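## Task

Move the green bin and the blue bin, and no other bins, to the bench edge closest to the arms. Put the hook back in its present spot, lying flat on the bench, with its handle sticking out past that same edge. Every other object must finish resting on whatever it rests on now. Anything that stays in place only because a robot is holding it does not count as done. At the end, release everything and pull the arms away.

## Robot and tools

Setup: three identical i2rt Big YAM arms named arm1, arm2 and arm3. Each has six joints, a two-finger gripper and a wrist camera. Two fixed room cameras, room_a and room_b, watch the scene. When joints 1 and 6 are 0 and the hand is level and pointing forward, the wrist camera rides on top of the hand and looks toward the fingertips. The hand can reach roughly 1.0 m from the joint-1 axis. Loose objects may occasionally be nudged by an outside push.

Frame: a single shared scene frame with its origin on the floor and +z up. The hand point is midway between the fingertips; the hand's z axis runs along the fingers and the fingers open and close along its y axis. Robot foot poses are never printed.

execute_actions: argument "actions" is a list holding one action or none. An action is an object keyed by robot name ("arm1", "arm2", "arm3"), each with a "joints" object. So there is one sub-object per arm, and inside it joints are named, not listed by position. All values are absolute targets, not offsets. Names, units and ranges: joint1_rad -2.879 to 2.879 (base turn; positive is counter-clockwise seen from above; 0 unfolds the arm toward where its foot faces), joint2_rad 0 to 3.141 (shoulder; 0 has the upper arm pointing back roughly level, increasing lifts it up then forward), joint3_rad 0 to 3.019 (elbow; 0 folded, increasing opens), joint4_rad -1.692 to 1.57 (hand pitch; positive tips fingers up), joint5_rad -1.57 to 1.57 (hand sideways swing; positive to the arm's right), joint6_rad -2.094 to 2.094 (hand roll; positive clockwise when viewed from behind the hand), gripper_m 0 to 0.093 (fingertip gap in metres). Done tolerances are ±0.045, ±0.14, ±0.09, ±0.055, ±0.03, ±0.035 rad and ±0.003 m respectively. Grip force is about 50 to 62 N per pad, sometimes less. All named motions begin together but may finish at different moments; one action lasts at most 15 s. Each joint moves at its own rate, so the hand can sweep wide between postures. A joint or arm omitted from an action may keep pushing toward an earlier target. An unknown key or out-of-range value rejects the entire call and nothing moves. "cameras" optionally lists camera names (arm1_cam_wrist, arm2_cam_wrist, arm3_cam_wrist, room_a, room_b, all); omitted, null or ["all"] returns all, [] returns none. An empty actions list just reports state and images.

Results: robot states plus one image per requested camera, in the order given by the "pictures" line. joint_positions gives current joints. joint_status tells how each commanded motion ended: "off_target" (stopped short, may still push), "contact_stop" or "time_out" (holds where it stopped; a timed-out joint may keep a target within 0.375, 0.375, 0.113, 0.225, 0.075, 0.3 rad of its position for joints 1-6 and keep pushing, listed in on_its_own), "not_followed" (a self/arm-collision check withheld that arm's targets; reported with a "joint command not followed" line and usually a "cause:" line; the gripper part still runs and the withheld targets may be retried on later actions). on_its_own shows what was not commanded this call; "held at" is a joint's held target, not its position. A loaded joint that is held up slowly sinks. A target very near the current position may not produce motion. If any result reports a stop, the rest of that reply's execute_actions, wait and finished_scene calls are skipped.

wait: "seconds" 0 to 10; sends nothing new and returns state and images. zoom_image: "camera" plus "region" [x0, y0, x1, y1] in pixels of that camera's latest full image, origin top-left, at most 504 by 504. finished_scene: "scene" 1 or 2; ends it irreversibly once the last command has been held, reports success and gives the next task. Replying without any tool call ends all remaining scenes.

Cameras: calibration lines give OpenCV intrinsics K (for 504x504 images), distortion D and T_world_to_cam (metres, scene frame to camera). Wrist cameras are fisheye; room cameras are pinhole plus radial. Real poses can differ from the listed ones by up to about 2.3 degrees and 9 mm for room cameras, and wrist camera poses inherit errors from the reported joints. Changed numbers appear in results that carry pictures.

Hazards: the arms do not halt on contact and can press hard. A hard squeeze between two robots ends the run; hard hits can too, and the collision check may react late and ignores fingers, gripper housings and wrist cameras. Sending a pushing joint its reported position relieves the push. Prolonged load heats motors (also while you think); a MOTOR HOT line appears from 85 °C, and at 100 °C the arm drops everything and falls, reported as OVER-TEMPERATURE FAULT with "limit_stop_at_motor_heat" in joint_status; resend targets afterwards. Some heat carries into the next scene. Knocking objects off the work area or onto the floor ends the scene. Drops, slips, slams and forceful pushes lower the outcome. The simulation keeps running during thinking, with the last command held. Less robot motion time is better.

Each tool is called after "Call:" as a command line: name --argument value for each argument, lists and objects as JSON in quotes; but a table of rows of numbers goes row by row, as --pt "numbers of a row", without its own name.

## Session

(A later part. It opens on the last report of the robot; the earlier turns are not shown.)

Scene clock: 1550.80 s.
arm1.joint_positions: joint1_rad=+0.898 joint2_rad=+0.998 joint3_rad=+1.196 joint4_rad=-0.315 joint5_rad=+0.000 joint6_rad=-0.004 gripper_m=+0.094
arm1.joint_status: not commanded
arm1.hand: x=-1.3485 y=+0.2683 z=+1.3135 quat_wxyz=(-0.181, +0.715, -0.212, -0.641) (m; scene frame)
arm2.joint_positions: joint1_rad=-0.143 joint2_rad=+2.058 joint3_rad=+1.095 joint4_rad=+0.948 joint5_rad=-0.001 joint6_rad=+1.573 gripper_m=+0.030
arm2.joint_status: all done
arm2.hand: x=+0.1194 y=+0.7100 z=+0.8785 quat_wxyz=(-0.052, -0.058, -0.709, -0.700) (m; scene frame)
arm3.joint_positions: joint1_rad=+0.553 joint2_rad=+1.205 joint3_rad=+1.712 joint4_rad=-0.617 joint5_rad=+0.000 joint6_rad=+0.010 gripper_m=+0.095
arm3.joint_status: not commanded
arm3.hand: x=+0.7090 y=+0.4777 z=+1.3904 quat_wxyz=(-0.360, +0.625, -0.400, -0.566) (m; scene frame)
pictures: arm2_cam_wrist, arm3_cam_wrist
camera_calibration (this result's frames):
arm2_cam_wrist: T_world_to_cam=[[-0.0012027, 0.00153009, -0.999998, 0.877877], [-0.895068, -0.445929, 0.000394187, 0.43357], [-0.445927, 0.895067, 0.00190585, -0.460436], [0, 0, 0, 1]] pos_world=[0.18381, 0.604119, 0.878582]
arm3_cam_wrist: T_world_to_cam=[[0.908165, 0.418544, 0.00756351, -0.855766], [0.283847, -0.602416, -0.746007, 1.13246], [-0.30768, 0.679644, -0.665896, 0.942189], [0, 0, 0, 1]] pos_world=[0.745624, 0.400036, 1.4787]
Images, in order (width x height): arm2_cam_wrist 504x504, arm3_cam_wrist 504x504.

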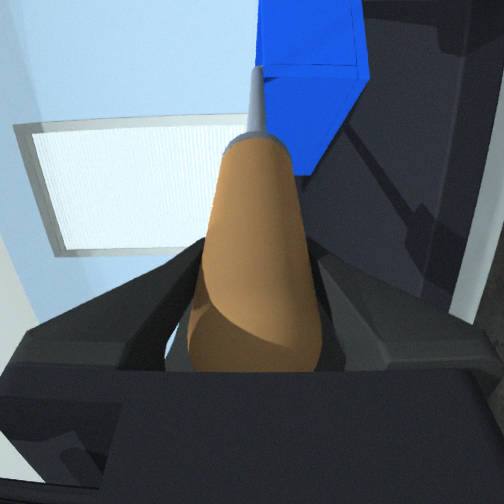

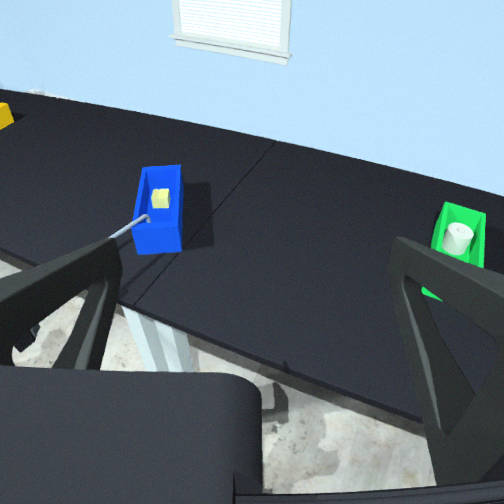

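Call:
execute_actions --actions '[{"arm2":{"joints":{"joint2_rad":1.915,"joint3_rad":0.88,"joint4_rad":1.115}}}]' --cameras '[]'

Call:
execute_actions --actions '[{"arm2":{"joints":{"joint2_rad":1.84,"joint3_rad":0.73,"joint4_rad":1.195}}}]' --cameras '["arm2_cam_wrist","arm3_cam_wrist","room_a"]'

Scene clock: 1595.47 s.
arm1.joint_positions: joint1_rad=+0.898 joint2_rad=+0.998 joint3_rad=+1.196 joint4_rad=-0.315 joint5_rad=+0.000 joint6_rad=-0.004 gripper_m=+0.094
arm1.joint_status: not commanded
arm1.hand: x=-1.3485 y=+0.2683 z=+1.3135 quat_wxyz=(-0.181, +0.715, -0.212, -0.641) (m; scene frame)
arm2.joint_positions: joint1_rad=-0.143 joint2_rad=+1.951 joint3_rad=+0.872 joint4_rad=+1.060 joint5_rad=-0.001 joint6_rad=+1.573 gripper_m=+0.030
arm2.joint_status: all done
arm2.hand: x=+0.1083 y=+0.6394 z=+0.8782 quat_wxyz=(-0.052, -0.058, -0.711, -0.699) (m; scene frame)
arm3.joint_positions: joint1_rad=+0.553 joint2_rad=+1.205 joint3_rad=+1.712 joint4_rad=-0.617 joint5_rad=+0.000 joint6_rad=+0.010 gripper_m=+0.095
arm3.joint_status: not commanded
arm3.hand: x=+0.7090 y=+0.4777 z=+1.3904 quat_wxyz=(-0.360, +0.625, -0.400, -0.566) (m; scene frame)
pictures: none
No camera images: the call's "cameras" was empty. Leave "cameras" out to get every camera's image.

Scene clock: 1597.43 s.
arm1.joint_positions: joint1_rad=+0.898 joint2_rad=+0.998 joint3_rad=+1.196 joint4_rad=-0.315 joint5_rad=+0.000 joint6_rad=-0.004 gripper_m=+0.094
arm1.joint_status: not commanded
arm1.hand: x=-1.3485 y=+0.2683 z=+1.3135 quat_wxyz=(-0.181, +0.715, -0.212, -0.641) (m; scene frame)
arm2.joint_positions: joint1_rad=-0.143 joint2_rad=+1.876 joint3_rad=+0.718 joint4_rad=+1.135 joint5_rad=-0.001 joint6_rad=+1.573 gripper_m=+0.030
arm2.joint_status: joint4_rad time_out (moved +0.074 of +0.135); the others done
arm2.on_its_own: joint4_rad reads +1.135 and still pushes toward +1.195 since a time_out
arm2.hand: x=+0.1002 y=+0.5880 z=+0.8785 quat_wxyz=(-0.052, -0.058, -0.712, -0.698) (m; scene frame)
arm3.joint_positions: joint1_rad=+0.553 joint2_rad=+1.205 joint3_rad=+1.712 joint4_rad=-0.617 joint5_rad=+0.000 joint6_rad=+0.010 gripper_m=+0.095
arm3.joint_status: not commanded
arm3.hand: x=+0.7090 y=+0.4777 z=+1.3904 quat_wxyz=(-0.360, +0.625, -0.400, -0.566) (m; scene frame)
pictures: arm2_cam_wrist, arm3_cam_wrist, room_a
camera_calibration (this result's frames):
arm2_cam_wrist: T_world_to_cam=[[-0.00226696, -0.00525478, -0.999984, 0.882134], [-0.895221, -0.445601, 0.00437103, 0.358343], [-0.445617, 0.895216, -0.00369402, -0.354998], [0, 0, 0, 1]] pos_world=[0.164603, 0.482113, 0.879242]
arm3_cam_wrist: T_world_to_cam=[[0.908165, 0.418544, 0.00756351, -0.855766], [0.283847, -0.602416, -0.746007, 1.13246], [-0.30768, 0.679644, -0.665896, 0.942189], [0, 0, 0, 1]] pos_world=[0.745624, 0.400036, 1.4787]
Images, in order (width x height): arm2_cam_wrist 504x504, arm3_cam_wrist 504x504, room_a 504x504.

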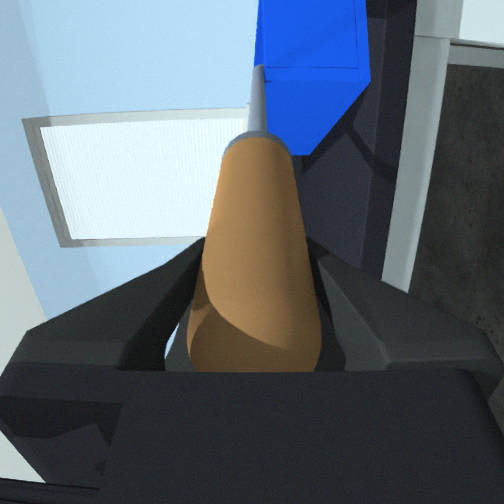

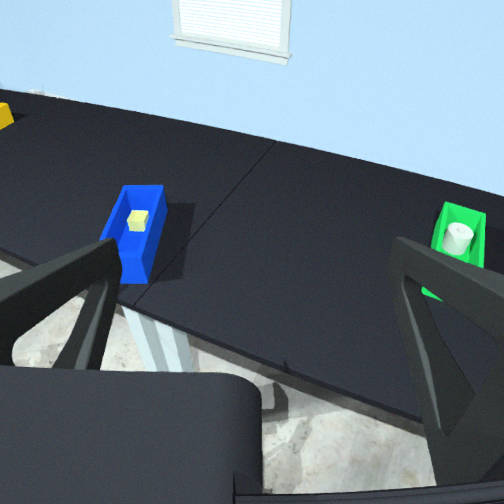

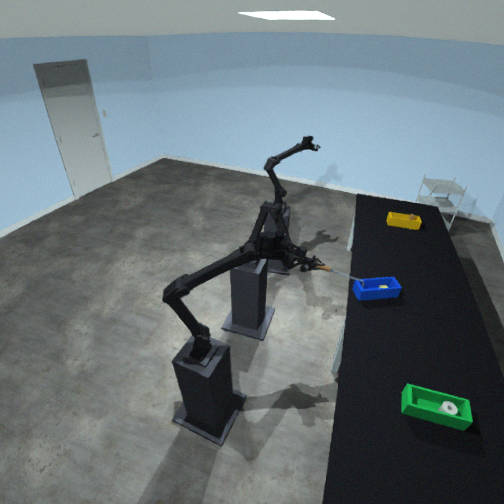

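Call:
zoom_image --camera "room_a" --region '[300,240,440,340]'

Call:
zoom_image --camera "arm3_cam_wrist" --region '[60,160,240,340]'

Region (300, 240, 440, 340) of room_a's 504x504 image, scaled by 3.600, with more detail than that image has; it fills the top 360 rows of this view, and the rest is white.

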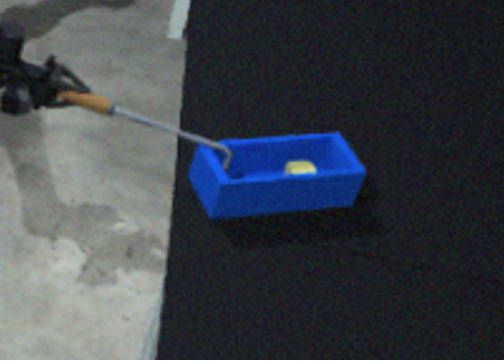

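Region (60, 160, 240, 340) of arm3_cam_wrist's 504x504 image, scaled by 2.800, with more detail than that image has.

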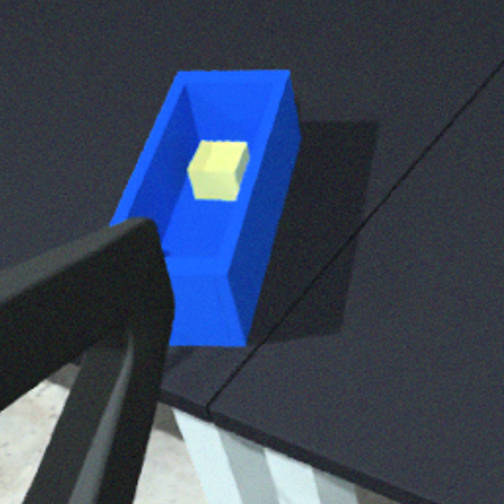

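Call:
execute_actions --actions '[{"arm2":{"joints":{"joint1_rad":-0.075,"joint2_rad":1.785,"joint3_rad":0.66,"joint4_rad":1.16}}}]' --cameras '["arm2_cam_wrist","arm3_cam_wrist","room_a"]'

Call:
zoom_image --camera "room_a" --region '[300,240,440,340]'

Call:
zoom_image --camera "arm3_cam_wrist" --region '[60,160,240,340]'

Scene clock: 1657.97 s.
arm1.joint_positions: joint1_rad=+0.898 joint2_rad=+0.998 joint3_rad=+1.196 joint4_rad=-0.315 joint5_rad=+0.000 joint6_rad=-0.004 gripper_m=+0.094
arm1.joint_status: not commanded
arm1.hand: x=-1.3485 y=+0.2683 z=+1.3135 quat_wxyz=(-0.181, +0.715, -0.212, -0.641) (m; scene frame)
arm2.joint_positions: joint1_rad=-0.069 joint2_rad=+1.819 joint3_rad=+0.647 joint4_rad=+1.135 joint5_rad=-0.003 joint6_rad=+1.573 gripper_m=+0.030
arm2.joint_status: all done
arm2.hand: x=+0.0541 y=+0.5685 z=+0.8825 quat_wxyz=(-0.025, -0.031, -0.718, -0.694) (m; scene frame)
arm3.joint_positions: joint1_rad=+0.553 joint2_rad=+1.205 joint3_rad=+1.712 joint4_rad=-0.617 joint5_rad=+0.000 joint6_rad=+0.010 gripper_m=+0.095
arm3.joint_status: not commanded
arm3.hand: x=+0.7090 y=+0.4777 z=+1.3904 quat_wxyz=(-0.360, +0.625, -0.400, -0.566) (m; scene frame)
pictures: arm2_cam_wrist, arm3_cam_wrist, room_a
camera_calibration (this result's frames):
arm2_cam_wrist: T_world_to_cam=[[-0.0028598, -0.0195086, -0.999806, 0.89389], [-0.859195, -0.511497, 0.0124381, 0.336753], [-0.51164, 0.859064, -0.0152989, -0.323746], [0, 0, 0, 1]] pos_world=[0.126251, 0.467805, 0.884574]
arm3_cam_wrist: T_world_to_cam=[[0.908165, 0.418544, 0.00756351, -0.855766], [0.283847, -0.602416, -0.746007, 1.13246], [-0.30768, 0.679644, -0.665896, 0.942189], [0, 0, 0, 1]] pos_world=[0.745624, 0.400036, 1.4787]
Images, in order (width x height): arm2_cam_wrist 504x504, arm3_cam_wrist 504x504, room_a 504x504.

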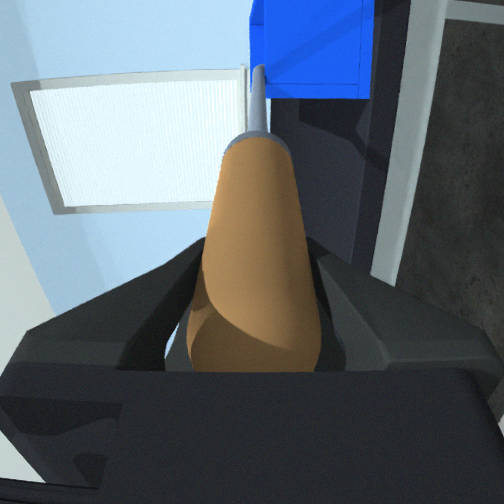

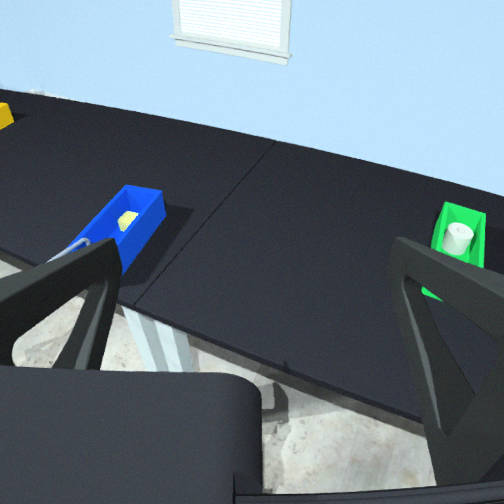

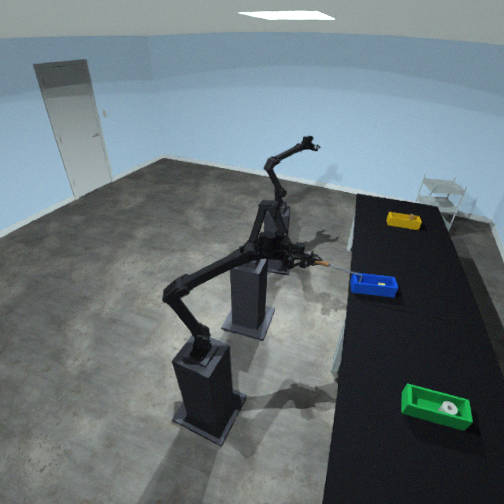

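Region (300, 240, 440, 340) of room_a's 504x504 image, scaled by 3.600, with more detail than that image has; it fills the top 360 rows of this view, and the rest is white.

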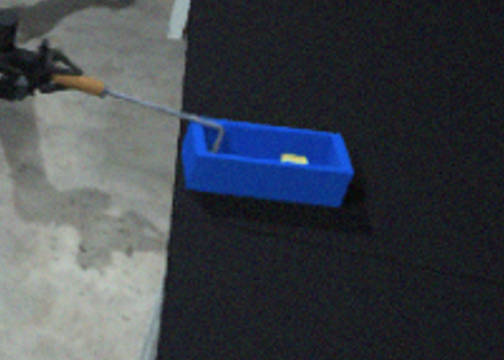

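Region (60, 160, 240, 340) of arm3_cam_wrist's 504x504 image, scaled by 2.800, with more detail than that image has.

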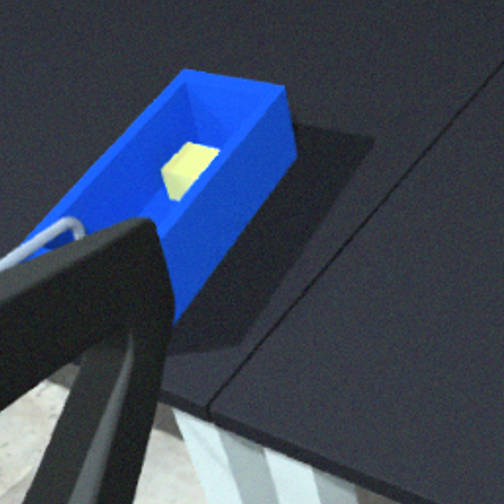

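Call:
execute_actions --actions '[{"arm2":{"joints":{"joint2_rad":1.73,"joint3_rad":0.605}}}]' --cameras '["arm2_cam_wrist","room_a"]'

Call:
zoom_image --camera "room_a" --region '[300,240,440,340]'

Scene clock: 1675.80 s.
arm1.joint_positions: joint1_rad=+0.898 joint2_rad=+0.998 joint3_rad=+1.196 joint4_rad=-0.315 joint5_rad=+0.000 joint6_rad=-0.004 gripper_m=+0.094
arm1.joint_status: not commanded
arm1.hand: x=-1.3485 y=+0.2683 z=+1.3135 quat_wxyz=(-0.181, +0.715, -0.212, -0.641) (m; scene frame)
arm2.joint_positions: joint1_rad=-0.069 joint2_rad=+1.770 joint3_rad=+0.589 joint4_rad=+1.135 joint5_rad=-0.002 joint6_rad=+1.573 gripper_m=+0.030
arm2.joint_status: all done
arm2.hand: x=+0.0525 y=+0.5480 z=+0.8864 quat_wxyz=(-0.025, -0.032, -0.721, -0.691) (m; scene frame)
arm3.joint_positions: joint1_rad=+0.553 joint2_rad=+1.205 joint3_rad=+1.712 joint4_rad=-0.617 joint5_rad=+0.000 joint6_rad=+0.010 gripper_m=+0.095
arm3.joint_status: not commanded
arm3.hand: x=+0.7090 y=+0.4777 z=+1.3904 quat_wxyz=(-0.360, +0.625, -0.400, -0.566) (m; scene frame)
pictures: arm2_cam_wrist, room_a
camera_calibration (this result's frames):
arm2_cam_wrist: T_world_to_cam=[[-0.00357323, -0.0282535, -0.999594, 0.902012], [-0.859553, -0.510746, 0.0175088, 0.31996], [-0.511034, 0.859267, -0.0224603, -0.30061], [0, 0, 0, 1]] pos_world=[0.124624, 0.447208, 0.889293]
Images, in order (width x height): arm2_cam_wrist 504x504, room_a 504x504.

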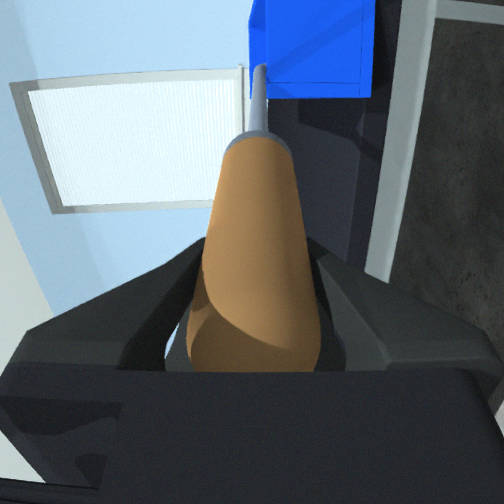

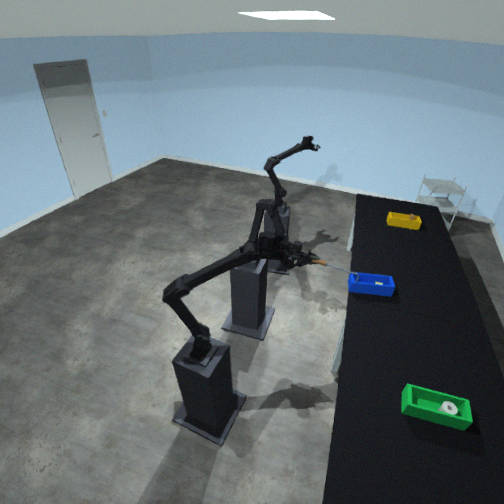

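Region (300, 240, 440, 340) of room_a's 504x504 image, scaled by 3.600, with more detail than that image has; it fills the top 360 rows of this view, and the rest is white.

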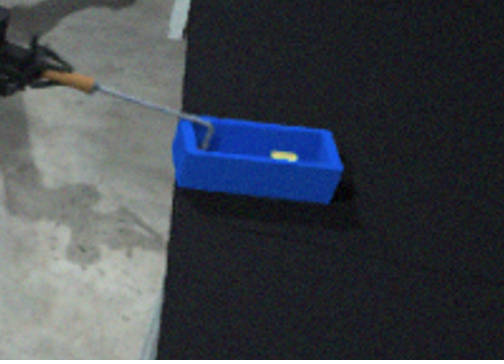

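Call:
execute_actions --actions '[{"arm2":{"joints":{"joint3_rad":0.78}},"arm3":{"joints":{"joint1_rad":0.1,"joint2_rad":1.0,"joint3_rad":1.68,"joint4_rad":-1.0}}}]' --cameras '["arm2_cam_wrist","arm3_cam_wrist","room_a"]'

Call:
zoom_image --camera "room_a" --region '[300,240,440,340]'

Scene clock: 1732.17 s.
arm1.joint_positions: joint1_rad=+0.898 joint2_rad=+0.998 joint3_rad=+1.196 joint4_rad=-0.315 joint5_rad=+0.000 joint6_rad=-0.004 gripper_m=+0.094
arm1.joint_status: not commanded
arm1.hand: x=-1.3485 y=+0.2683 z=+1.3135 quat_wxyz=(-0.181, +0.715, -0.212, -0.641) (m; scene frame)
arm2.joint_positions: joint1_rad=-0.069 joint2_rad=+1.764 joint3_rad=+0.727 joint4_rad=+1.135 joint5_rad=-0.001 joint6_rad=+1.573 gripper_m=+0.030
arm2.joint_status: all done
arm2.hand: x=+0.0567 y=+0.5937 z=+0.9467 quat_wxyz=(-0.028, -0.030, -0.670, -0.741) (m; scene frame)
arm3.joint_positions: joint1_rad=+0.107 joint2_rad=+1.004 joint3_rad=+1.674 joint4_rad=-0.996 joint5_rad=+0.001 joint6_rad=+0.010 gripper_m=+0.095
arm3.joint_status: all done
arm3.hand: x=+0.9362 y=+0.4072 z=+1.3681 quat_wxyz=(-0.416, +0.567, -0.577, -0.414) (m; scene frame)
pictures: arm2_cam_wrist, arm3_cam_wrist, room_a
camera_calibration (this result's frames):
arm2_cam_wrist: T_world_to_cam=[[0.00826946, 0.114051, -0.99344, 0.872652], [-0.859808, -0.506425, -0.0652968, 0.42167], [-0.51055, 0.854708, 0.0938744, -0.443893], [0, 0, 0, 1]] pos_world=[0.128709, 0.493416, 0.936132]
arm3_cam_wrist: T_world_to_cam=[[0.999882, -0.0146506, 0.00470665, -0.937989], [-0.00909289, -0.809271, -0.587365, 1.1503], [0.0124142, 0.587253, -0.809308, 0.979282], [0, 0, 0, 1]] pos_world=[0.93618, 0.342072, 1.4726]
Images, in order (width x height): arm2_cam_wrist 504x504, arm3_cam_wrist 504x504, room_a 504x504.

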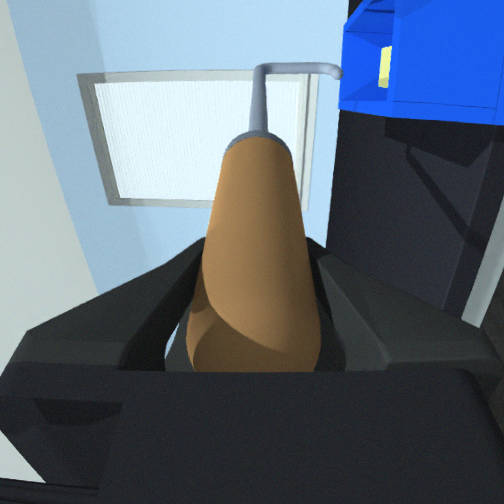

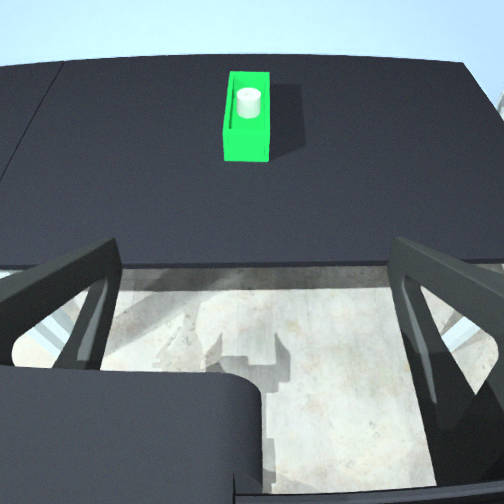

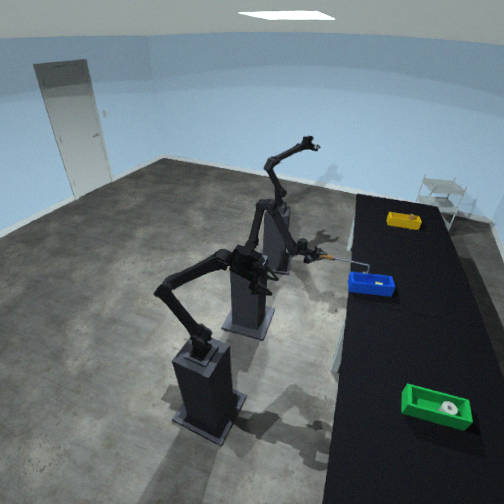

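Region (300, 240, 440, 340) of room_a's 504x504 image, scaled by 3.600, with more detail than that image has; it fills the top 360 rows of this view, and the rest is white.

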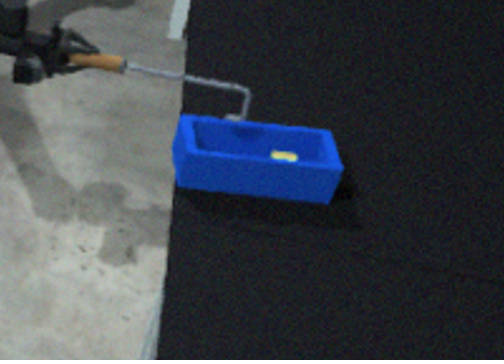

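Call:
zoom_image --camera "arm3_cam_wrist" --region '[190,50,310,170]'

Region (190, 50, 310, 170) of arm3_cam_wrist's 504x504 image, scaled by 4.200, with more detail than that image has.

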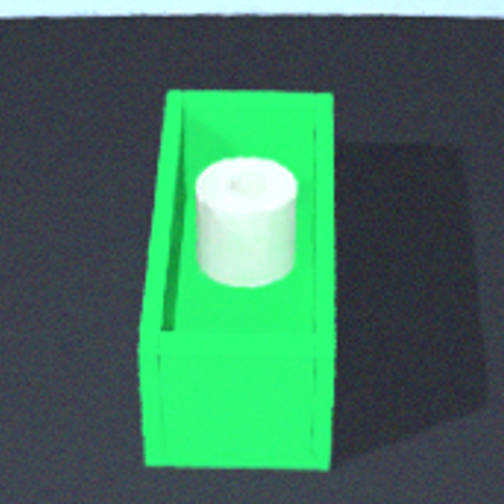

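Call:
execute_actions --actions '[{"arm2":{"joints":{"joint1_rad":-0.64,"joint3_rad":1.75}}}]' --cameras '[]'

Call:
execute_actions --actions '[{"arm2":{"joints":{"joint2_rad":2.27,"joint4_rad":0.62}}}]' --cameras '["arm2_cam_wrist","room_a"]'

Scene clock: 1833.73 s.
arm1.joint_positions: joint1_rad=+0.898 joint2_rad=+0.998 joint3_rad=+1.196 joint4_rad=-0.315 joint5_rad=+0.000 joint6_rad=-0.004 gripper_m=+0.094
arm1.joint_status: not commanded
arm1.hand: x=-1.3485 y=+0.2683 z=+1.3135 quat_wxyz=(-0.181, +0.715, -0.212, -0.641) (m; scene frame)
arm2.joint_positions: joint1_rad=-0.635 joint2_rad=+1.751 joint3_rad=+1.676 joint4_rad=+1.130 joint5_rad=+0.002 joint6_rad=+1.573 gripper_m=+0.030
arm2.joint_status: all done
arm2.hand: x=+0.4078 y=+0.5182 z=+1.4374 quat_wxyz=(-0.307, -0.085, -0.240, -0.917) (m; scene frame)
arm3.joint_positions: joint1_rad=+0.107 joint2_rad=+1.004 joint3_rad=+1.674 joint4_rad=-0.996 joint5_rad=+0.001 joint6_rad=+0.010 gripper_m=+0.095
arm3.joint_status: not commanded
arm3.hand: x=+0.9362 y=+0.4072 z=+1.3681 quat_wxyz=(-0.416, +0.567, -0.577, -0.414) (m; scene frame)
pictures: none
No camera images: the call's "cameras" was empty. Leave "cameras" out to get every camera's image.

Scene clock: 1835.37 s.
arm1.joint_positions: joint1_rad=+0.898 joint2_rad=+0.998 joint3_rad=+1.196 joint4_rad=-0.315 joint5_rad=+0.000 joint6_rad=-0.004 gripper_m=+0.094
arm1.joint_status: not commanded
arm1.hand: x=-1.3485 y=+0.2683 z=+1.3135 quat_wxyz=(-0.181, +0.715, -0.212, -0.641) (m; scene frame)
arm2.joint_positions: joint1_rad=-0.635 joint2_rad=+2.302 joint3_rad=+1.703 joint4_rad=+0.603 joint5_rad=+0.000 joint6_rad=+1.573 gripper_m=+0.029
arm2.joint_status: all done
arm2.hand: x=+0.5423 y=+0.7022 z=+0.9138 quat_wxyz=(-0.223, -0.227, -0.668, -0.673) (m; scene frame)
arm3.joint_positions: joint1_rad=+0.107 joint2_rad=+1.004 joint3_rad=+1.674 joint4_rad=-0.996 joint5_rad=+0.001 joint6_rad=+0.010 gripper_m=+0.095
arm3.joint_status: not commanded
arm3.hand: x=+0.9362 y=+0.4072 z=+1.3681 quat_wxyz=(-0.416, +0.567, -0.577, -0.414) (m; scene frame)
pictures: arm2_cam_wrist, room_a
camera_calibration (this result's frames):
arm2_cam_wrist: T_world_to_cam=[[0.00977147, 0.0163129, -0.999819, 0.897168], [-0.999482, 0.0308125, -0.00926545, 0.539348], [0.0306558, 0.999392, 0.0166056, -0.610071], [0, 0, 0, 1]] pos_world=[0.549004, 0.578446, 0.912134]
Images, in order (width x height): arm2_cam_wrist 504x504, room_a 504x504.

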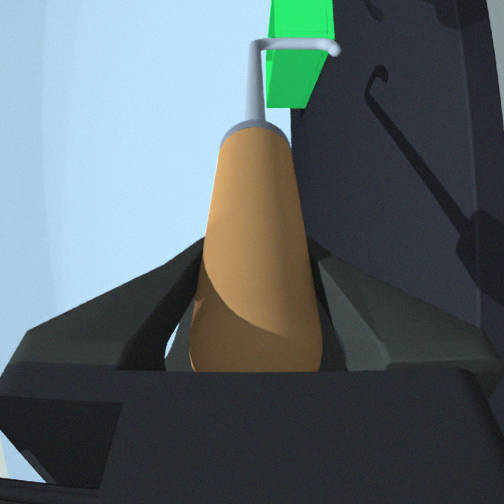

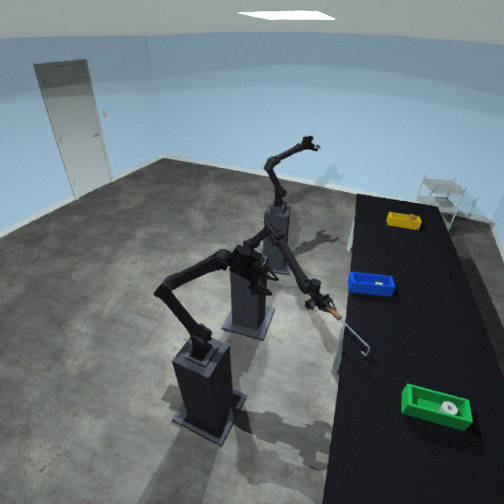

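Call:
execute_actions --actions '[{"arm2":{"joints":{"joint5_rad":-0.715,"joint3_rad":1.98}}}]' --cameras '[]'

Call:
execute_actions --actions '[{"arm2":{"joints":{"joint2_rad":2.42,"joint4_rad":0.49}}}]' --cameras '["arm2_cam_wrist","room_a"]'

Scene clock: 1860.97 s.
arm1.joint_positions: joint1_rad=+0.898 joint2_rad=+0.998 joint3_rad=+1.196 joint4_rad=-0.315 joint5_rad=+0.000 joint6_rad=-0.004 gripper_m=+0.094
arm1.joint_status: not commanded
arm1.hand: x=-1.3485 y=+0.2683 z=+1.3135 quat_wxyz=(-0.181, +0.715, -0.212, -0.641) (m; scene frame)
arm2.joint_positions: joint1_rad=-0.638 joint2_rad=+2.308 joint3_rad=+1.892 joint4_rad=+0.595 joint5_rad=-0.717 joint6_rad=+1.574 gripper_m=+0.029
arm2.joint_status: all done
arm2.hand: x=+0.4495 y=+0.7602 z=+1.0083 quat_wxyz=(-0.014, +0.060, -0.654, -0.754) (m; scene frame)
arm3.joint_positions: joint1_rad=+0.107 joint2_rad=+1.004 joint3_rad=+1.674 joint4_rad=-0.996 joint5_rad=+0.001 joint6_rad=+0.010 gripper_m=+0.095
arm3.joint_status: not commanded
arm3.hand: x=+0.9362 y=+0.4072 z=+1.3681 quat_wxyz=(-0.416, +0.567, -0.577, -0.414) (m; scene frame)
pictures: none
No camera images: the call's "cameras" was empty. Leave "cameras" out to get every camera's image.

Scene clock: 1862.17 s.
arm1.joint_positions: joint1_rad=+0.898 joint2_rad=+0.998 joint3_rad=+1.196 joint4_rad=-0.315 joint5_rad=+0.000 joint6_rad=-0.004 gripper_m=+0.094
arm1.joint_status: not commanded
arm1.hand: x=-1.3485 y=+0.2683 z=+1.3135 quat_wxyz=(-0.181, +0.715, -0.212, -0.641) (m; scene frame)
arm2.joint_positions: joint1_rad=-0.638 joint2_rad=+2.453 joint3_rad=+1.913 joint4_rad=+0.483 joint5_rad=-0.714 joint6_rad=+1.574 gripper_m=+0.029
arm2.joint_status: all done
arm2.hand: x=+0.4562 y=+0.7703 z=+0.8721 quat_wxyz=(+0.038, +0.007, -0.721, -0.692) (m; scene frame)
arm3.joint_positions: joint1_rad=+0.107 joint2_rad=+1.004 joint3_rad=+1.674 joint4_rad=-0.996 joint5_rad=+0.001 joint6_rad=+0.010 gripper_m=+0.095
arm3.joint_status: not commanded
arm3.hand: x=+0.9362 y=+0.4072 z=+1.3681 quat_wxyz=(-0.416, +0.567, -0.577, -0.414) (m; scene frame)
pictures: arm2_cam_wrist, room_a
camera_calibration (this result's frames):
arm2_cam_wrist: T_world_to_cam=[[-0.0368622, -0.0272691, -0.998948, 0.909315], [-0.776777, -0.628107, 0.0458098, 0.808723], [-0.628695, 0.777649, 0.00197139, -0.190409], [0, 0, 0, 1]] pos_world=[0.542008, 0.680832, 0.871687]
Images, in order (width x height): arm2_cam_wrist 504x504, room_a 504x504.

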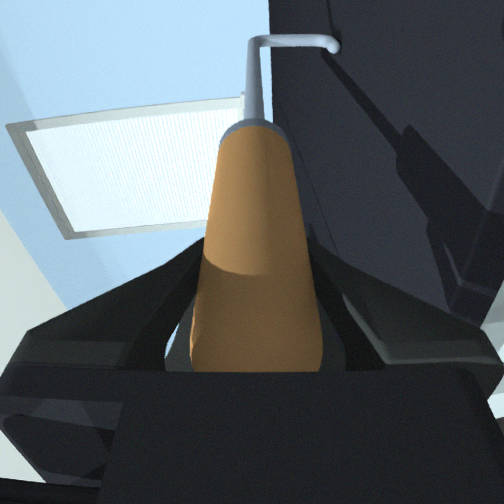

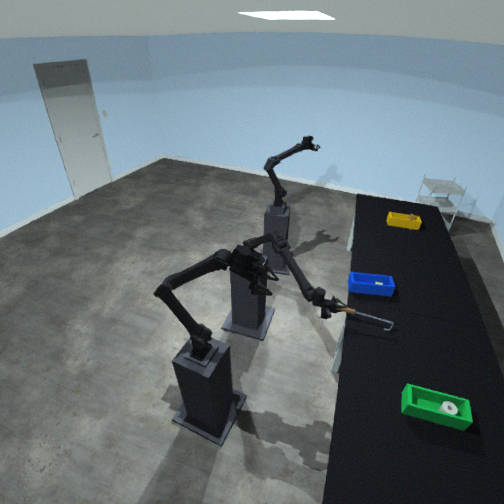

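Call:
execute_actions --actions '[{"arm2":{"joints":{"joint6_rad":0.0}}}]' --cameras '["arm2_cam_wrist","room_a"]'

Scene clock: 1883.33 s.
arm1.joint_positions: joint1_rad=+0.898 joint2_rad=+0.998 joint3_rad=+1.196 joint4_rad=-0.315 joint5_rad=+0.000 joint6_rad=-0.004 gripper_m=+0.094
arm1.joint_status: not commanded
arm1.hand: x=-1.3485 y=+0.2683 z=+1.3135 quat_wxyz=(-0.181, +0.715, -0.212, -0.641) (m; scene frame)
arm2.joint_positions: joint1_rad=-0.638 joint2_rad=+2.453 joint3_rad=+1.913 joint4_rad=+0.480 joint5_rad=-0.714 joint6_rad=+0.016 gripper_m=+0.029
arm2.joint_status: all done
arm2.hand: x=+0.4562 y=+0.7703 z=+0.8715 quat_wxyz=(-0.458, +0.511, -0.509, -0.519) (m; scene frame)
arm3.joint_positions: joint1_rad=+0.107 joint2_rad=+1.004 joint3_rad=+1.674 joint4_rad=-0.996 joint5_rad=+0.001 joint6_rad=+0.010 gripper_m=+0.095
arm3.joint_status: not commanded
arm3.hand: x=+0.9362 y=+0.4072 z=+1.3681 quat_wxyz=(-0.416, +0.567, -0.577, -0.414) (m; scene frame)
pictures: arm2_cam_wrist, room_a
camera_calibration (this result's frames):
arm2_cam_wrist: T_world_to_cam=[[0.995633, 0.0761159, -0.0540538, -0.46543], [0.00396724, -0.612977, -0.790091, 1.16939], [-0.0932723, 0.786426, -0.610602, 0.0924458], [0, 0, 0, 1]] pos_world=[0.46738, 0.679533, 0.955212]
Images, in order (width x height): arm2_cam_wrist 504x504, room_a 504x504.

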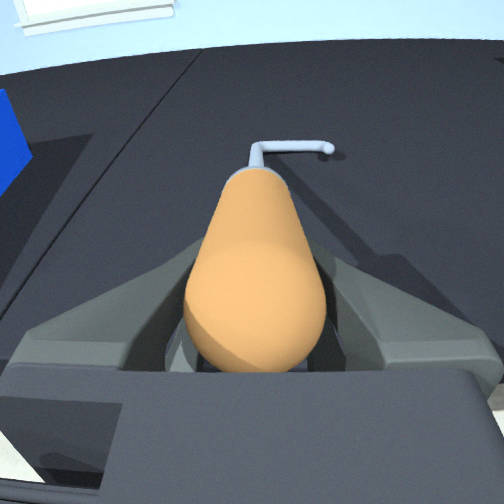

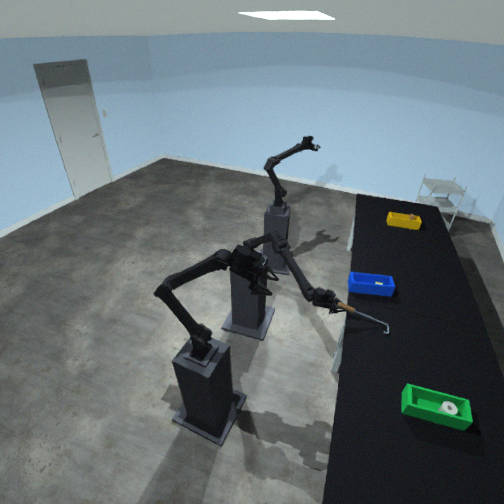

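Drooped with tip on the bench, crossbar flat. Now lower.

Call:
execute_actions --actions '[{"arm2":{"joints":{"joint2_rad":2.60,"joint3_rad":2.02,"joint4_rad":0.675}}}]' --cameras '["arm2_cam_wrist","room_a"]'

Scene clock: 1889.07 s.
arm1.joint_positions: joint1_rad=+0.898 joint2_rad=+0.998 joint3_rad=+1.196 joint4_rad=-0.315 joint5_rad=+0.000 joint6_rad=-0.004 gripper_m=+0.094
arm1.joint_status: not commanded
arm1.hand: x=-1.3485 y=+0.2683 z=+1.3135 quat_wxyz=(-0.181, +0.715, -0.212, -0.641) (m; scene frame)
arm2.joint_positions: joint1_rad=-0.638 joint2_rad=+2.618 joint3_rad=+1.955 joint4_rad=+0.649 joint5_rad=-0.713 joint6_rad=+0.002 gripper_m=+0.029
arm2.joint_status: all done
arm2.hand: x=+0.4565 y=+0.7705 z=+0.7849 quat_wxyz=(-0.479, +0.513, -0.490, -0.517) (m; scene frame)
arm3.joint_positions: joint1_rad=+0.107 joint2_rad=+1.004 joint3_rad=+1.674 joint4_rad=-0.996 joint5_rad=+0.001 joint6_rad=+0.010 gripper_m=+0.095
arm3.joint_status: not commanded
arm3.hand: x=+0.9362 y=+0.4072 z=+1.3681 quat_wxyz=(-0.416, +0.567, -0.577, -0.414) (m; scene frame)
pictures: arm2_cam_wrist, room_a
camera_calibration (this result's frames):
arm2_cam_wrist: T_world_to_cam=[[0.997077, 0.0758679, -0.00897773, -0.506215], [0.0370266, -0.582684, -0.811855, 1.07973], [-0.066825, 0.80915, -0.58379, -0.0113199], [0, 0, 0, 1]] pos_world=[0.464001, 0.676707, 0.865432]
Images, in order (width x height): arm2_cam_wrist 504x504, room_a 504x504.

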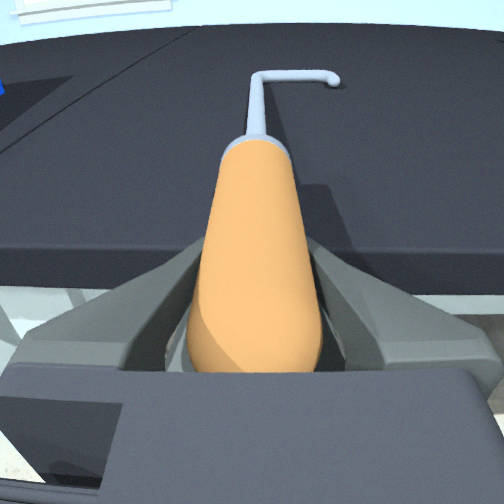

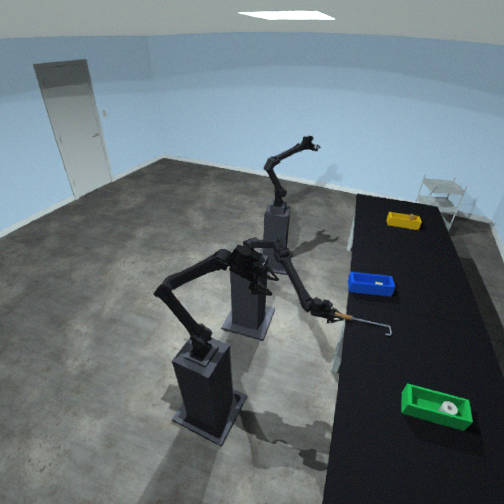

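Call:
execute_actions --actions '[{"arm2":{"joints":{"gripper_m":0.093}}}]' --cameras '[]'

Call:
execute_actions --actions '[{"arm2":{"joints":{"joint2_rad":2.2}}}]' --cameras '["arm2_cam_wrist","room_a"]'

Scene clock: 1899.50 s.
arm1.joint_positions: joint1_rad=+0.898 joint2_rad=+0.998 joint3_rad=+1.196 joint4_rad=-0.315 joint5_rad=+0.000 joint6_rad=-0.004 gripper_m=+0.094
arm1.joint_status: not commanded
arm1.hand: x=-1.3485 y=+0.2683 z=+1.3135 quat_wxyz=(-0.181, +0.715, -0.212, -0.641) (m; scene frame)
arm2.joint_positions: joint1_rad=-0.638 joint2_rad=+2.618 joint3_rad=+1.960 joint4_rad=+0.649 joint5_rad=-0.713 joint6_rad=+0.002 gripper_m=+0.093
arm2.joint_status: all done
arm2.hand: x=+0.4572 y=+0.7715 z=+0.7877 quat_wxyz=(-0.481, +0.513, -0.488, -0.517) (m; scene frame)
arm3.joint_positions: joint1_rad=+0.107 joint2_rad=+1.004 joint3_rad=+1.674 joint4_rad=-0.996 joint5_rad=+0.001 joint6_rad=+0.010 gripper_m=+0.095
arm3.joint_status: not commanded
arm3.hand: x=+0.9362 y=+0.4072 z=+1.3681 quat_wxyz=(-0.416, +0.567, -0.577, -0.414) (m; scene frame)
pictures: none
No camera images: the call's "cameras" was empty. Leave "cameras" out to get every camera's image.

Scene clock: 1901.20 s.
arm1.joint_positions: joint1_rad=+0.898 joint2_rad=+0.998 joint3_rad=+1.196 joint4_rad=-0.315 joint5_rad=+0.000 joint6_rad=-0.004 gripper_m=+0.094
arm1.joint_status: not commanded
arm1.hand: x=-1.3485 y=+0.2683 z=+1.3135 quat_wxyz=(-0.181, +0.715, -0.212, -0.641) (m; scene frame)
arm2.joint_positions: joint1_rad=-0.638 joint2_rad=+2.209 joint3_rad=+2.015 joint4_rad=+0.671 joint5_rad=-0.714 joint6_rad=+0.002 gripper_m=+0.093
arm2.joint_status: all done
arm2.hand: x=+0.4395 y=+0.7448 z=+1.1759 quat_wxyz=(-0.637, +0.481, -0.305, -0.520) (m; scene frame)
arm3.joint_positions: joint1_rad=+0.107 joint2_rad=+1.004 joint3_rad=+1.674 joint4_rad=-0.996 joint5_rad=+0.001 joint6_rad=+0.010 gripper_m=+0.095
arm3.joint_status: not commanded
arm3.hand: x=+0.9362 y=+0.4072 z=+1.3681 quat_wxyz=(-0.416, +0.567, -0.577, -0.414) (m; scene frame)
pictures: arm2_cam_wrist, room_a
camera_calibration (this result's frames):
arm2_cam_wrist: T_world_to_cam=[[0.952191, 0.0145962, 0.305153, -0.787862], [0.299738, -0.237744, -0.923924, 1.14222], [0.0590624, 0.971218, -0.230753, -0.354533], [0, 0, 0, 1]] pos_world=[0.428768, 0.627385, 1.21393]
Images, in order (width x height): arm2_cam_wrist 504x504, room_a 504x504.

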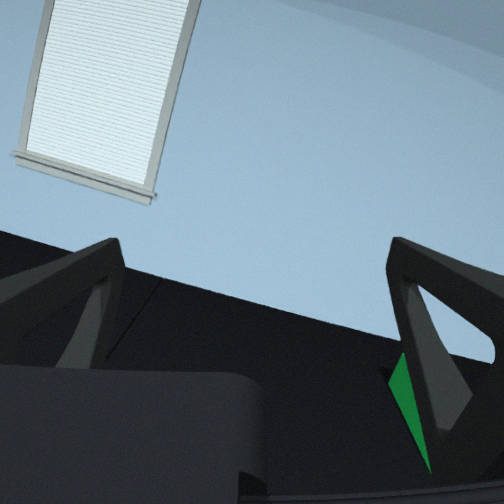

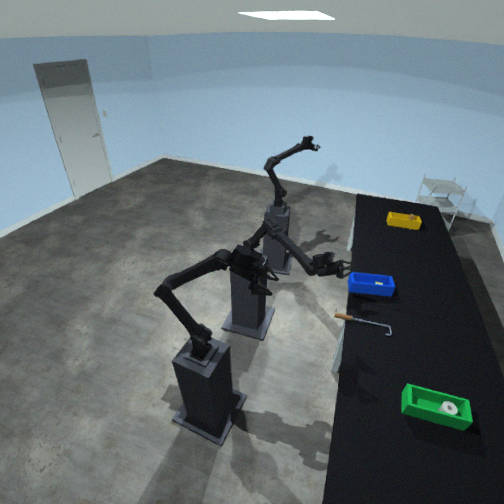

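Call:
execute_actions --actions '[{"arm2":{"joints":{"joint1_rad":0.45,"joint2_rad":1.5,"joint3_rad":1.3,"joint4_rad":0.0,"joint5_rad":0.0}},"arm3":{"joints":{"joint1_rad":0.78,"joint3_rad":1.92,"joint4_rad":0.46,"joint5_rad":0.596}}}]' --cameras '[]'

Call:
execute_actions --actions '[{"arm3":{"joints":{"joint2_rad":2.34}}}]' --cameras '["arm3_cam_wrist","room_a","room_b"]'

Scene clock: 1931.97 s.
arm1.joint_positions: joint1_rad=+0.898 joint2_rad=+0.998 joint3_rad=+1.196 joint4_rad=-0.315 joint5_rad=+0.000 joint6_rad=-0.004 gripper_m=+0.094
arm1.joint_status: not commanded
arm1.hand: x=-1.3485 y=+0.2683 z=+1.3135 quat_wxyz=(-0.181, +0.715, -0.212, -0.641) (m; scene frame)
arm2.joint_positions: joint1_rad=+0.452 joint2_rad=+1.489 joint3_rad=+1.309 joint4_rad=+0.017 joint5_rad=-0.001 joint6_rad=+0.002 gripper_m=+0.093
arm2.joint_status: all done
arm2.hand: x=-0.2794 y=+0.6078 z=+1.1694 quat_wxyz=(-0.346, +0.642, -0.409, -0.549) (m; scene frame)
arm3.joint_positions: joint1_rad=+0.772 joint2_rad=+0.996 joint3_rad=+1.881 joint4_rad=+0.452 joint5_rad=+0.594 joint6_rad=+0.009 gripper_m=+0.095
arm3.joint_status: all done
arm3.hand: x=+0.9062 y=+0.1860 z=+1.7122 quat_wxyz=(-0.447, -0.030, -0.305, -0.841) (m; scene frame)
pictures: none
No camera images: the call's "cameras" was empty. Leave "cameras" out to get every camera's image.

Scene clock: 1933.87 s.
arm1.joint_positions: joint1_rad=+0.898 joint2_rad=+0.998 joint3_rad=+1.196 joint4_rad=-0.315 joint5_rad=+0.000 joint6_rad=-0.004 gripper_m=+0.094
arm1.joint_status: not commanded
arm1.hand: x=-1.3485 y=+0.2683 z=+1.3135 quat_wxyz=(-0.181, +0.715, -0.212, -0.641) (m; scene frame)
arm2.joint_positions: joint1_rad=+0.452 joint2_rad=+1.489 joint3_rad=+1.309 joint4_rad=+0.017 joint5_rad=-0.001 joint6_rad=+0.002 gripper_m=+0.093
arm2.joint_status: not commanded
arm2.hand: x=-0.2794 y=+0.6078 z=+1.1694 quat_wxyz=(-0.346, +0.642, -0.409, -0.549) (m; scene frame)
arm3.joint_positions: joint1_rad=+0.772 joint2_rad=+2.365 joint3_rad=+1.893 joint4_rad=+0.447 joint5_rad=+0.594 joint6_rad=+0.009 gripper_m=+0.095
arm3.joint_status: all done
arm3.hand: x=+0.4636 y=+0.7735 z=+0.8933 quat_wxyz=(-0.484, +0.520, -0.485, -0.510) (m; scene frame)
pictures: arm3_cam_wrist, room_a, room_b
camera_calibration (this result's frames):
arm3_cam_wrist: T_world_to_cam=[[0.9982, 0.0568562, 0.0190968, -0.525238], [0.049192, -0.593927, -0.803014, 1.16258], [-0.0343142, 0.802508, -0.595654, 0.0501399], [0, 0, 0, 1]] pos_world=[0.468823, 0.680112, 0.973464]
Images, in order (width x height): arm3_cam_wrist 504x504, room_a 504x504, room_b 504x504.

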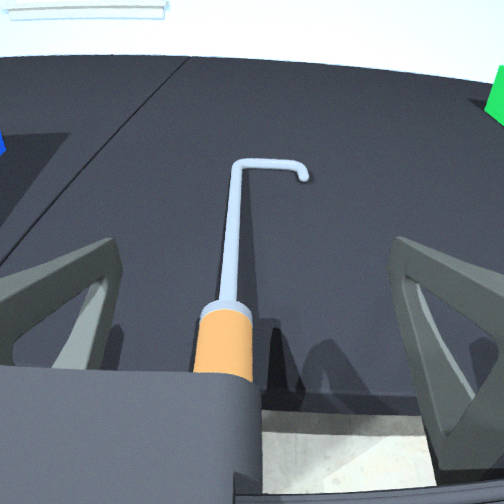

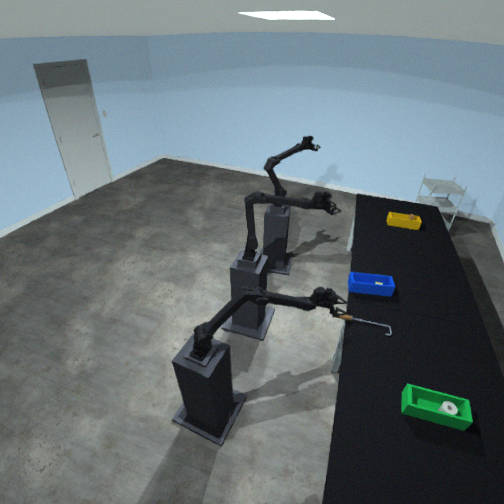

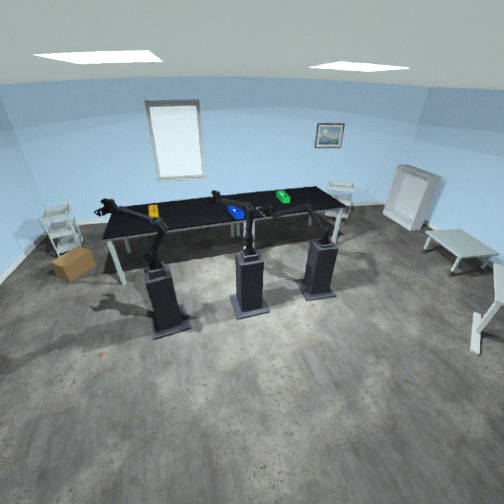

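Call:
execute_actions --actions '[{"arm3":{"joints":{"joint1_rad":0.80,"joint2_rad":2.555,"joint3_rad":2.0,"joint4_rad":0.64}}}]' --cameras '["arm3_cam_wrist","room_a"]'

Scene clock: 1961.80 s.
arm1.joint_positions: joint1_rad=+0.898 joint2_rad=+0.998 joint3_rad=+1.196 joint4_rad=-0.315 joint5_rad=+0.000 joint6_rad=-0.004 gripper_m=+0.094
arm1.joint_status: not commanded
arm1.hand: x=-1.3485 y=+0.2683 z=+1.3135 quat_wxyz=(-0.181, +0.715, -0.212, -0.641) (m; scene frame)
arm2.joint_positions: joint1_rad=+0.452 joint2_rad=+1.489 joint3_rad=+1.309 joint4_rad=+0.017 joint5_rad=-0.001 joint6_rad=+0.002 gripper_m=+0.093
arm2.joint_status: not commanded
arm2.hand: x=-0.2794 y=+0.6078 z=+1.1694 quat_wxyz=(-0.346, +0.642, -0.409, -0.549) (m; scene frame)
arm3.joint_positions: joint1_rad=+0.797 joint2_rad=+2.585 joint3_rad=+1.966 joint4_rad=+0.624 joint5_rad=+0.595 joint6_rad=+0.009 gripper_m=+0.095
arm3.joint_status: all done
arm3.hand: x=+0.4382 y=+0.7709 z=+0.7776 quat_wxyz=(-0.479, +0.515, -0.477, -0.527) (m; scene frame)
pictures: arm3_cam_wrist, room_a
camera_calibration (this result's frames):
arm3_cam_wrist: T_world_to_cam=[[0.996693, 0.0812333, 0.0019244, -0.502282], [0.0482908, -0.573126, -0.818043, 1.06545], [-0.0653494, 0.815431, -0.575154, -0.0299039], [0, 0, 0, 1]] pos_world=[0.447215, 0.675824, 0.855352]
Images, in order (width x height): arm3_cam_wrist 504x504, room_a 504x504.

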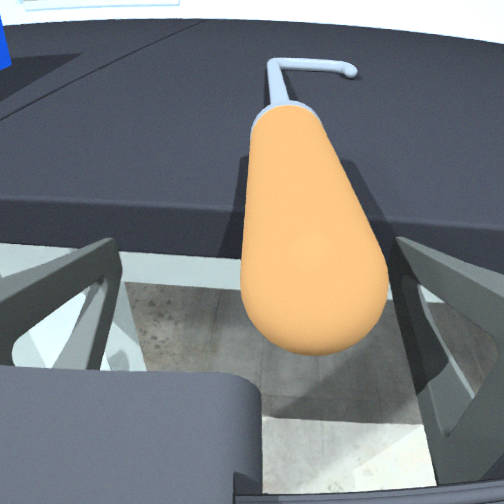

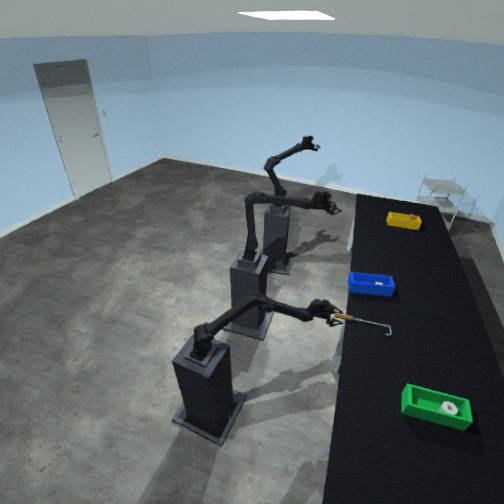

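Call:
execute_actions --actions '[{"arm3":{"joints":{"joint1_rad":0.765,"joint4_rad":0.68}}}]' --cameras '["arm3_cam_wrist"]'

Scene clock: 2002.50 s.
arm1.joint_positions: joint1_rad=+0.898 joint2_rad=+0.998 joint3_rad=+1.196 joint4_rad=-0.315 joint5_rad=+0.000 joint6_rad=-0.004 gripper_m=+0.094
arm1.joint_status: not commanded
arm1.hand: x=-1.3485 y=+0.2683 z=+1.3135 quat_wxyz=(-0.181, +0.715, -0.212, -0.641) (m; scene frame)
arm2.joint_positions: joint1_rad=+0.452 joint2_rad=+1.489 joint3_rad=+1.309 joint4_rad=+0.017 joint5_rad=-0.001 joint6_rad=+0.002 gripper_m=+0.093
arm2.joint_status: not commanded
arm2.hand: x=-0.2794 y=+0.6078 z=+1.1694 quat_wxyz=(-0.346, +0.642, -0.409, -0.549) (m; scene frame)
arm3.joint_positions: joint1_rad=+0.766 joint2_rad=+2.585 joint3_rad=+1.966 joint4_rad=+0.664 joint5_rad=+0.595 joint6_rad=+0.009 gripper_m=+0.095
arm3.joint_status: all done
arm3.hand: x=+0.4622 y=+0.7856 z=+0.7863 quat_wxyz=(-0.489, +0.494, -0.482, -0.533) (m; scene frame)
pictures: arm3_cam_wrist
camera_calibration (this result's frames):
arm3_cam_wrist: T_world_to_cam=[[0.998485, 0.0510513, -0.0205502, -0.486839], [0.0108282, -0.548374, -0.836163, 1.09197], [-0.0539564, 0.834674, -0.548096, -0.0769565], [0, 0, 0, 1]] pos_world=[0.470124, 0.687897, 0.860884]
Images, in order (width x height): arm3_cam_wrist 504x504.

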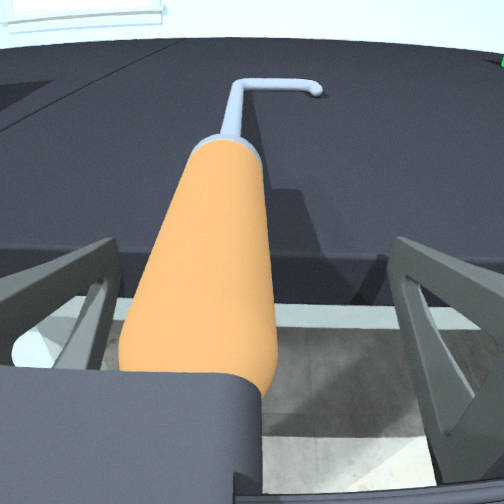

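Call:
execute_actions --actions '[{"arm3":{"joints":{"gripper_m":0.015}}}]' --cameras '["arm3_cam_wrist","room_a"]'

Scene clock: 2011.40 s.
arm1.joint_positions: joint1_rad=+0.898 joint2_rad=+0.998 joint3_rad=+1.196 joint4_rad=-0.315 joint5_rad=+0.000 joint6_rad=-0.004 gripper_m=+0.094
arm1.joint_status: not commanded
arm1.hand: x=-1.3485 y=+0.2683 z=+1.3135 quat_wxyz=(-0.181, +0.715, -0.212, -0.641) (m; scene frame)
arm2.joint_positions: joint1_rad=+0.452 joint2_rad=+1.489 joint3_rad=+1.309 joint4_rad=+0.017 joint5_rad=-0.001 joint6_rad=+0.002 gripper_m=+0.093
arm2.joint_status: not commanded
arm2.hand: x=-0.2794 y=+0.6078 z=+1.1694 quat_wxyz=(-0.346, +0.642, -0.409, -0.549) (m; scene frame)
arm3.joint_positions: joint1_rad=+0.767 joint2_rad=+2.585 joint3_rad=+1.966 joint4_rad=+0.665 joint5_rad=+0.597 joint6_rad=+0.009 gripper_m=+0.029
arm3.joint_status: gripper_m off_target (ended at +0.029, target +0.015)
arm3.hand: x=+0.4622 y=+0.7855 z=+0.7865 quat_wxyz=(-0.490, +0.493, -0.482, -0.533) (m; scene frame)
pictures: arm3_cam_wrist, room_a
camera_calibration (this result's frames):
arm3_cam_wrist: T_world_to_cam=[[0.998568, 0.0491681, -0.0210856, -0.485064], [0.00931663, -0.547932, -0.836471, 1.0926], [-0.0526811, 0.835077, -0.547605, -0.0780202], [0, 0, 0, 1]] pos_world=[0.47008, 0.687675, 0.860979]
Images, in order (width x height): arm3_cam_wrist 504x504, room_a 504x504.

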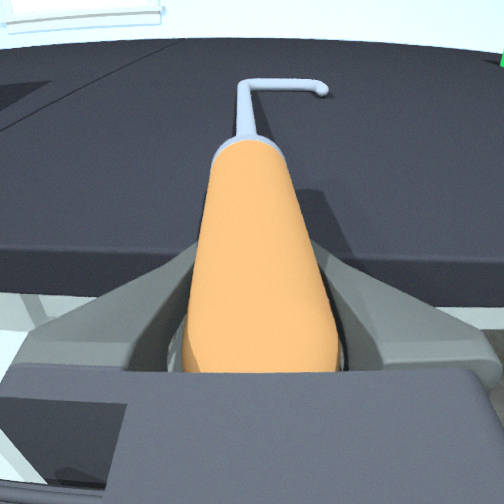

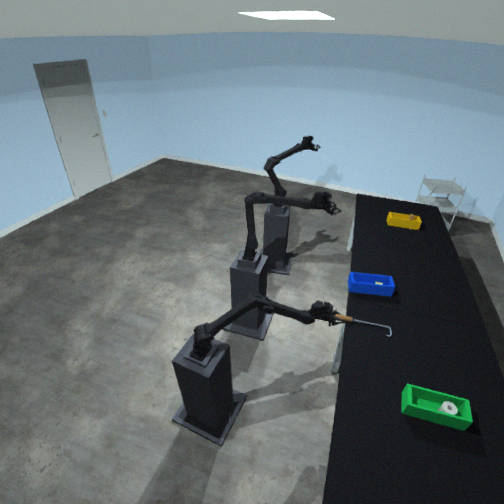

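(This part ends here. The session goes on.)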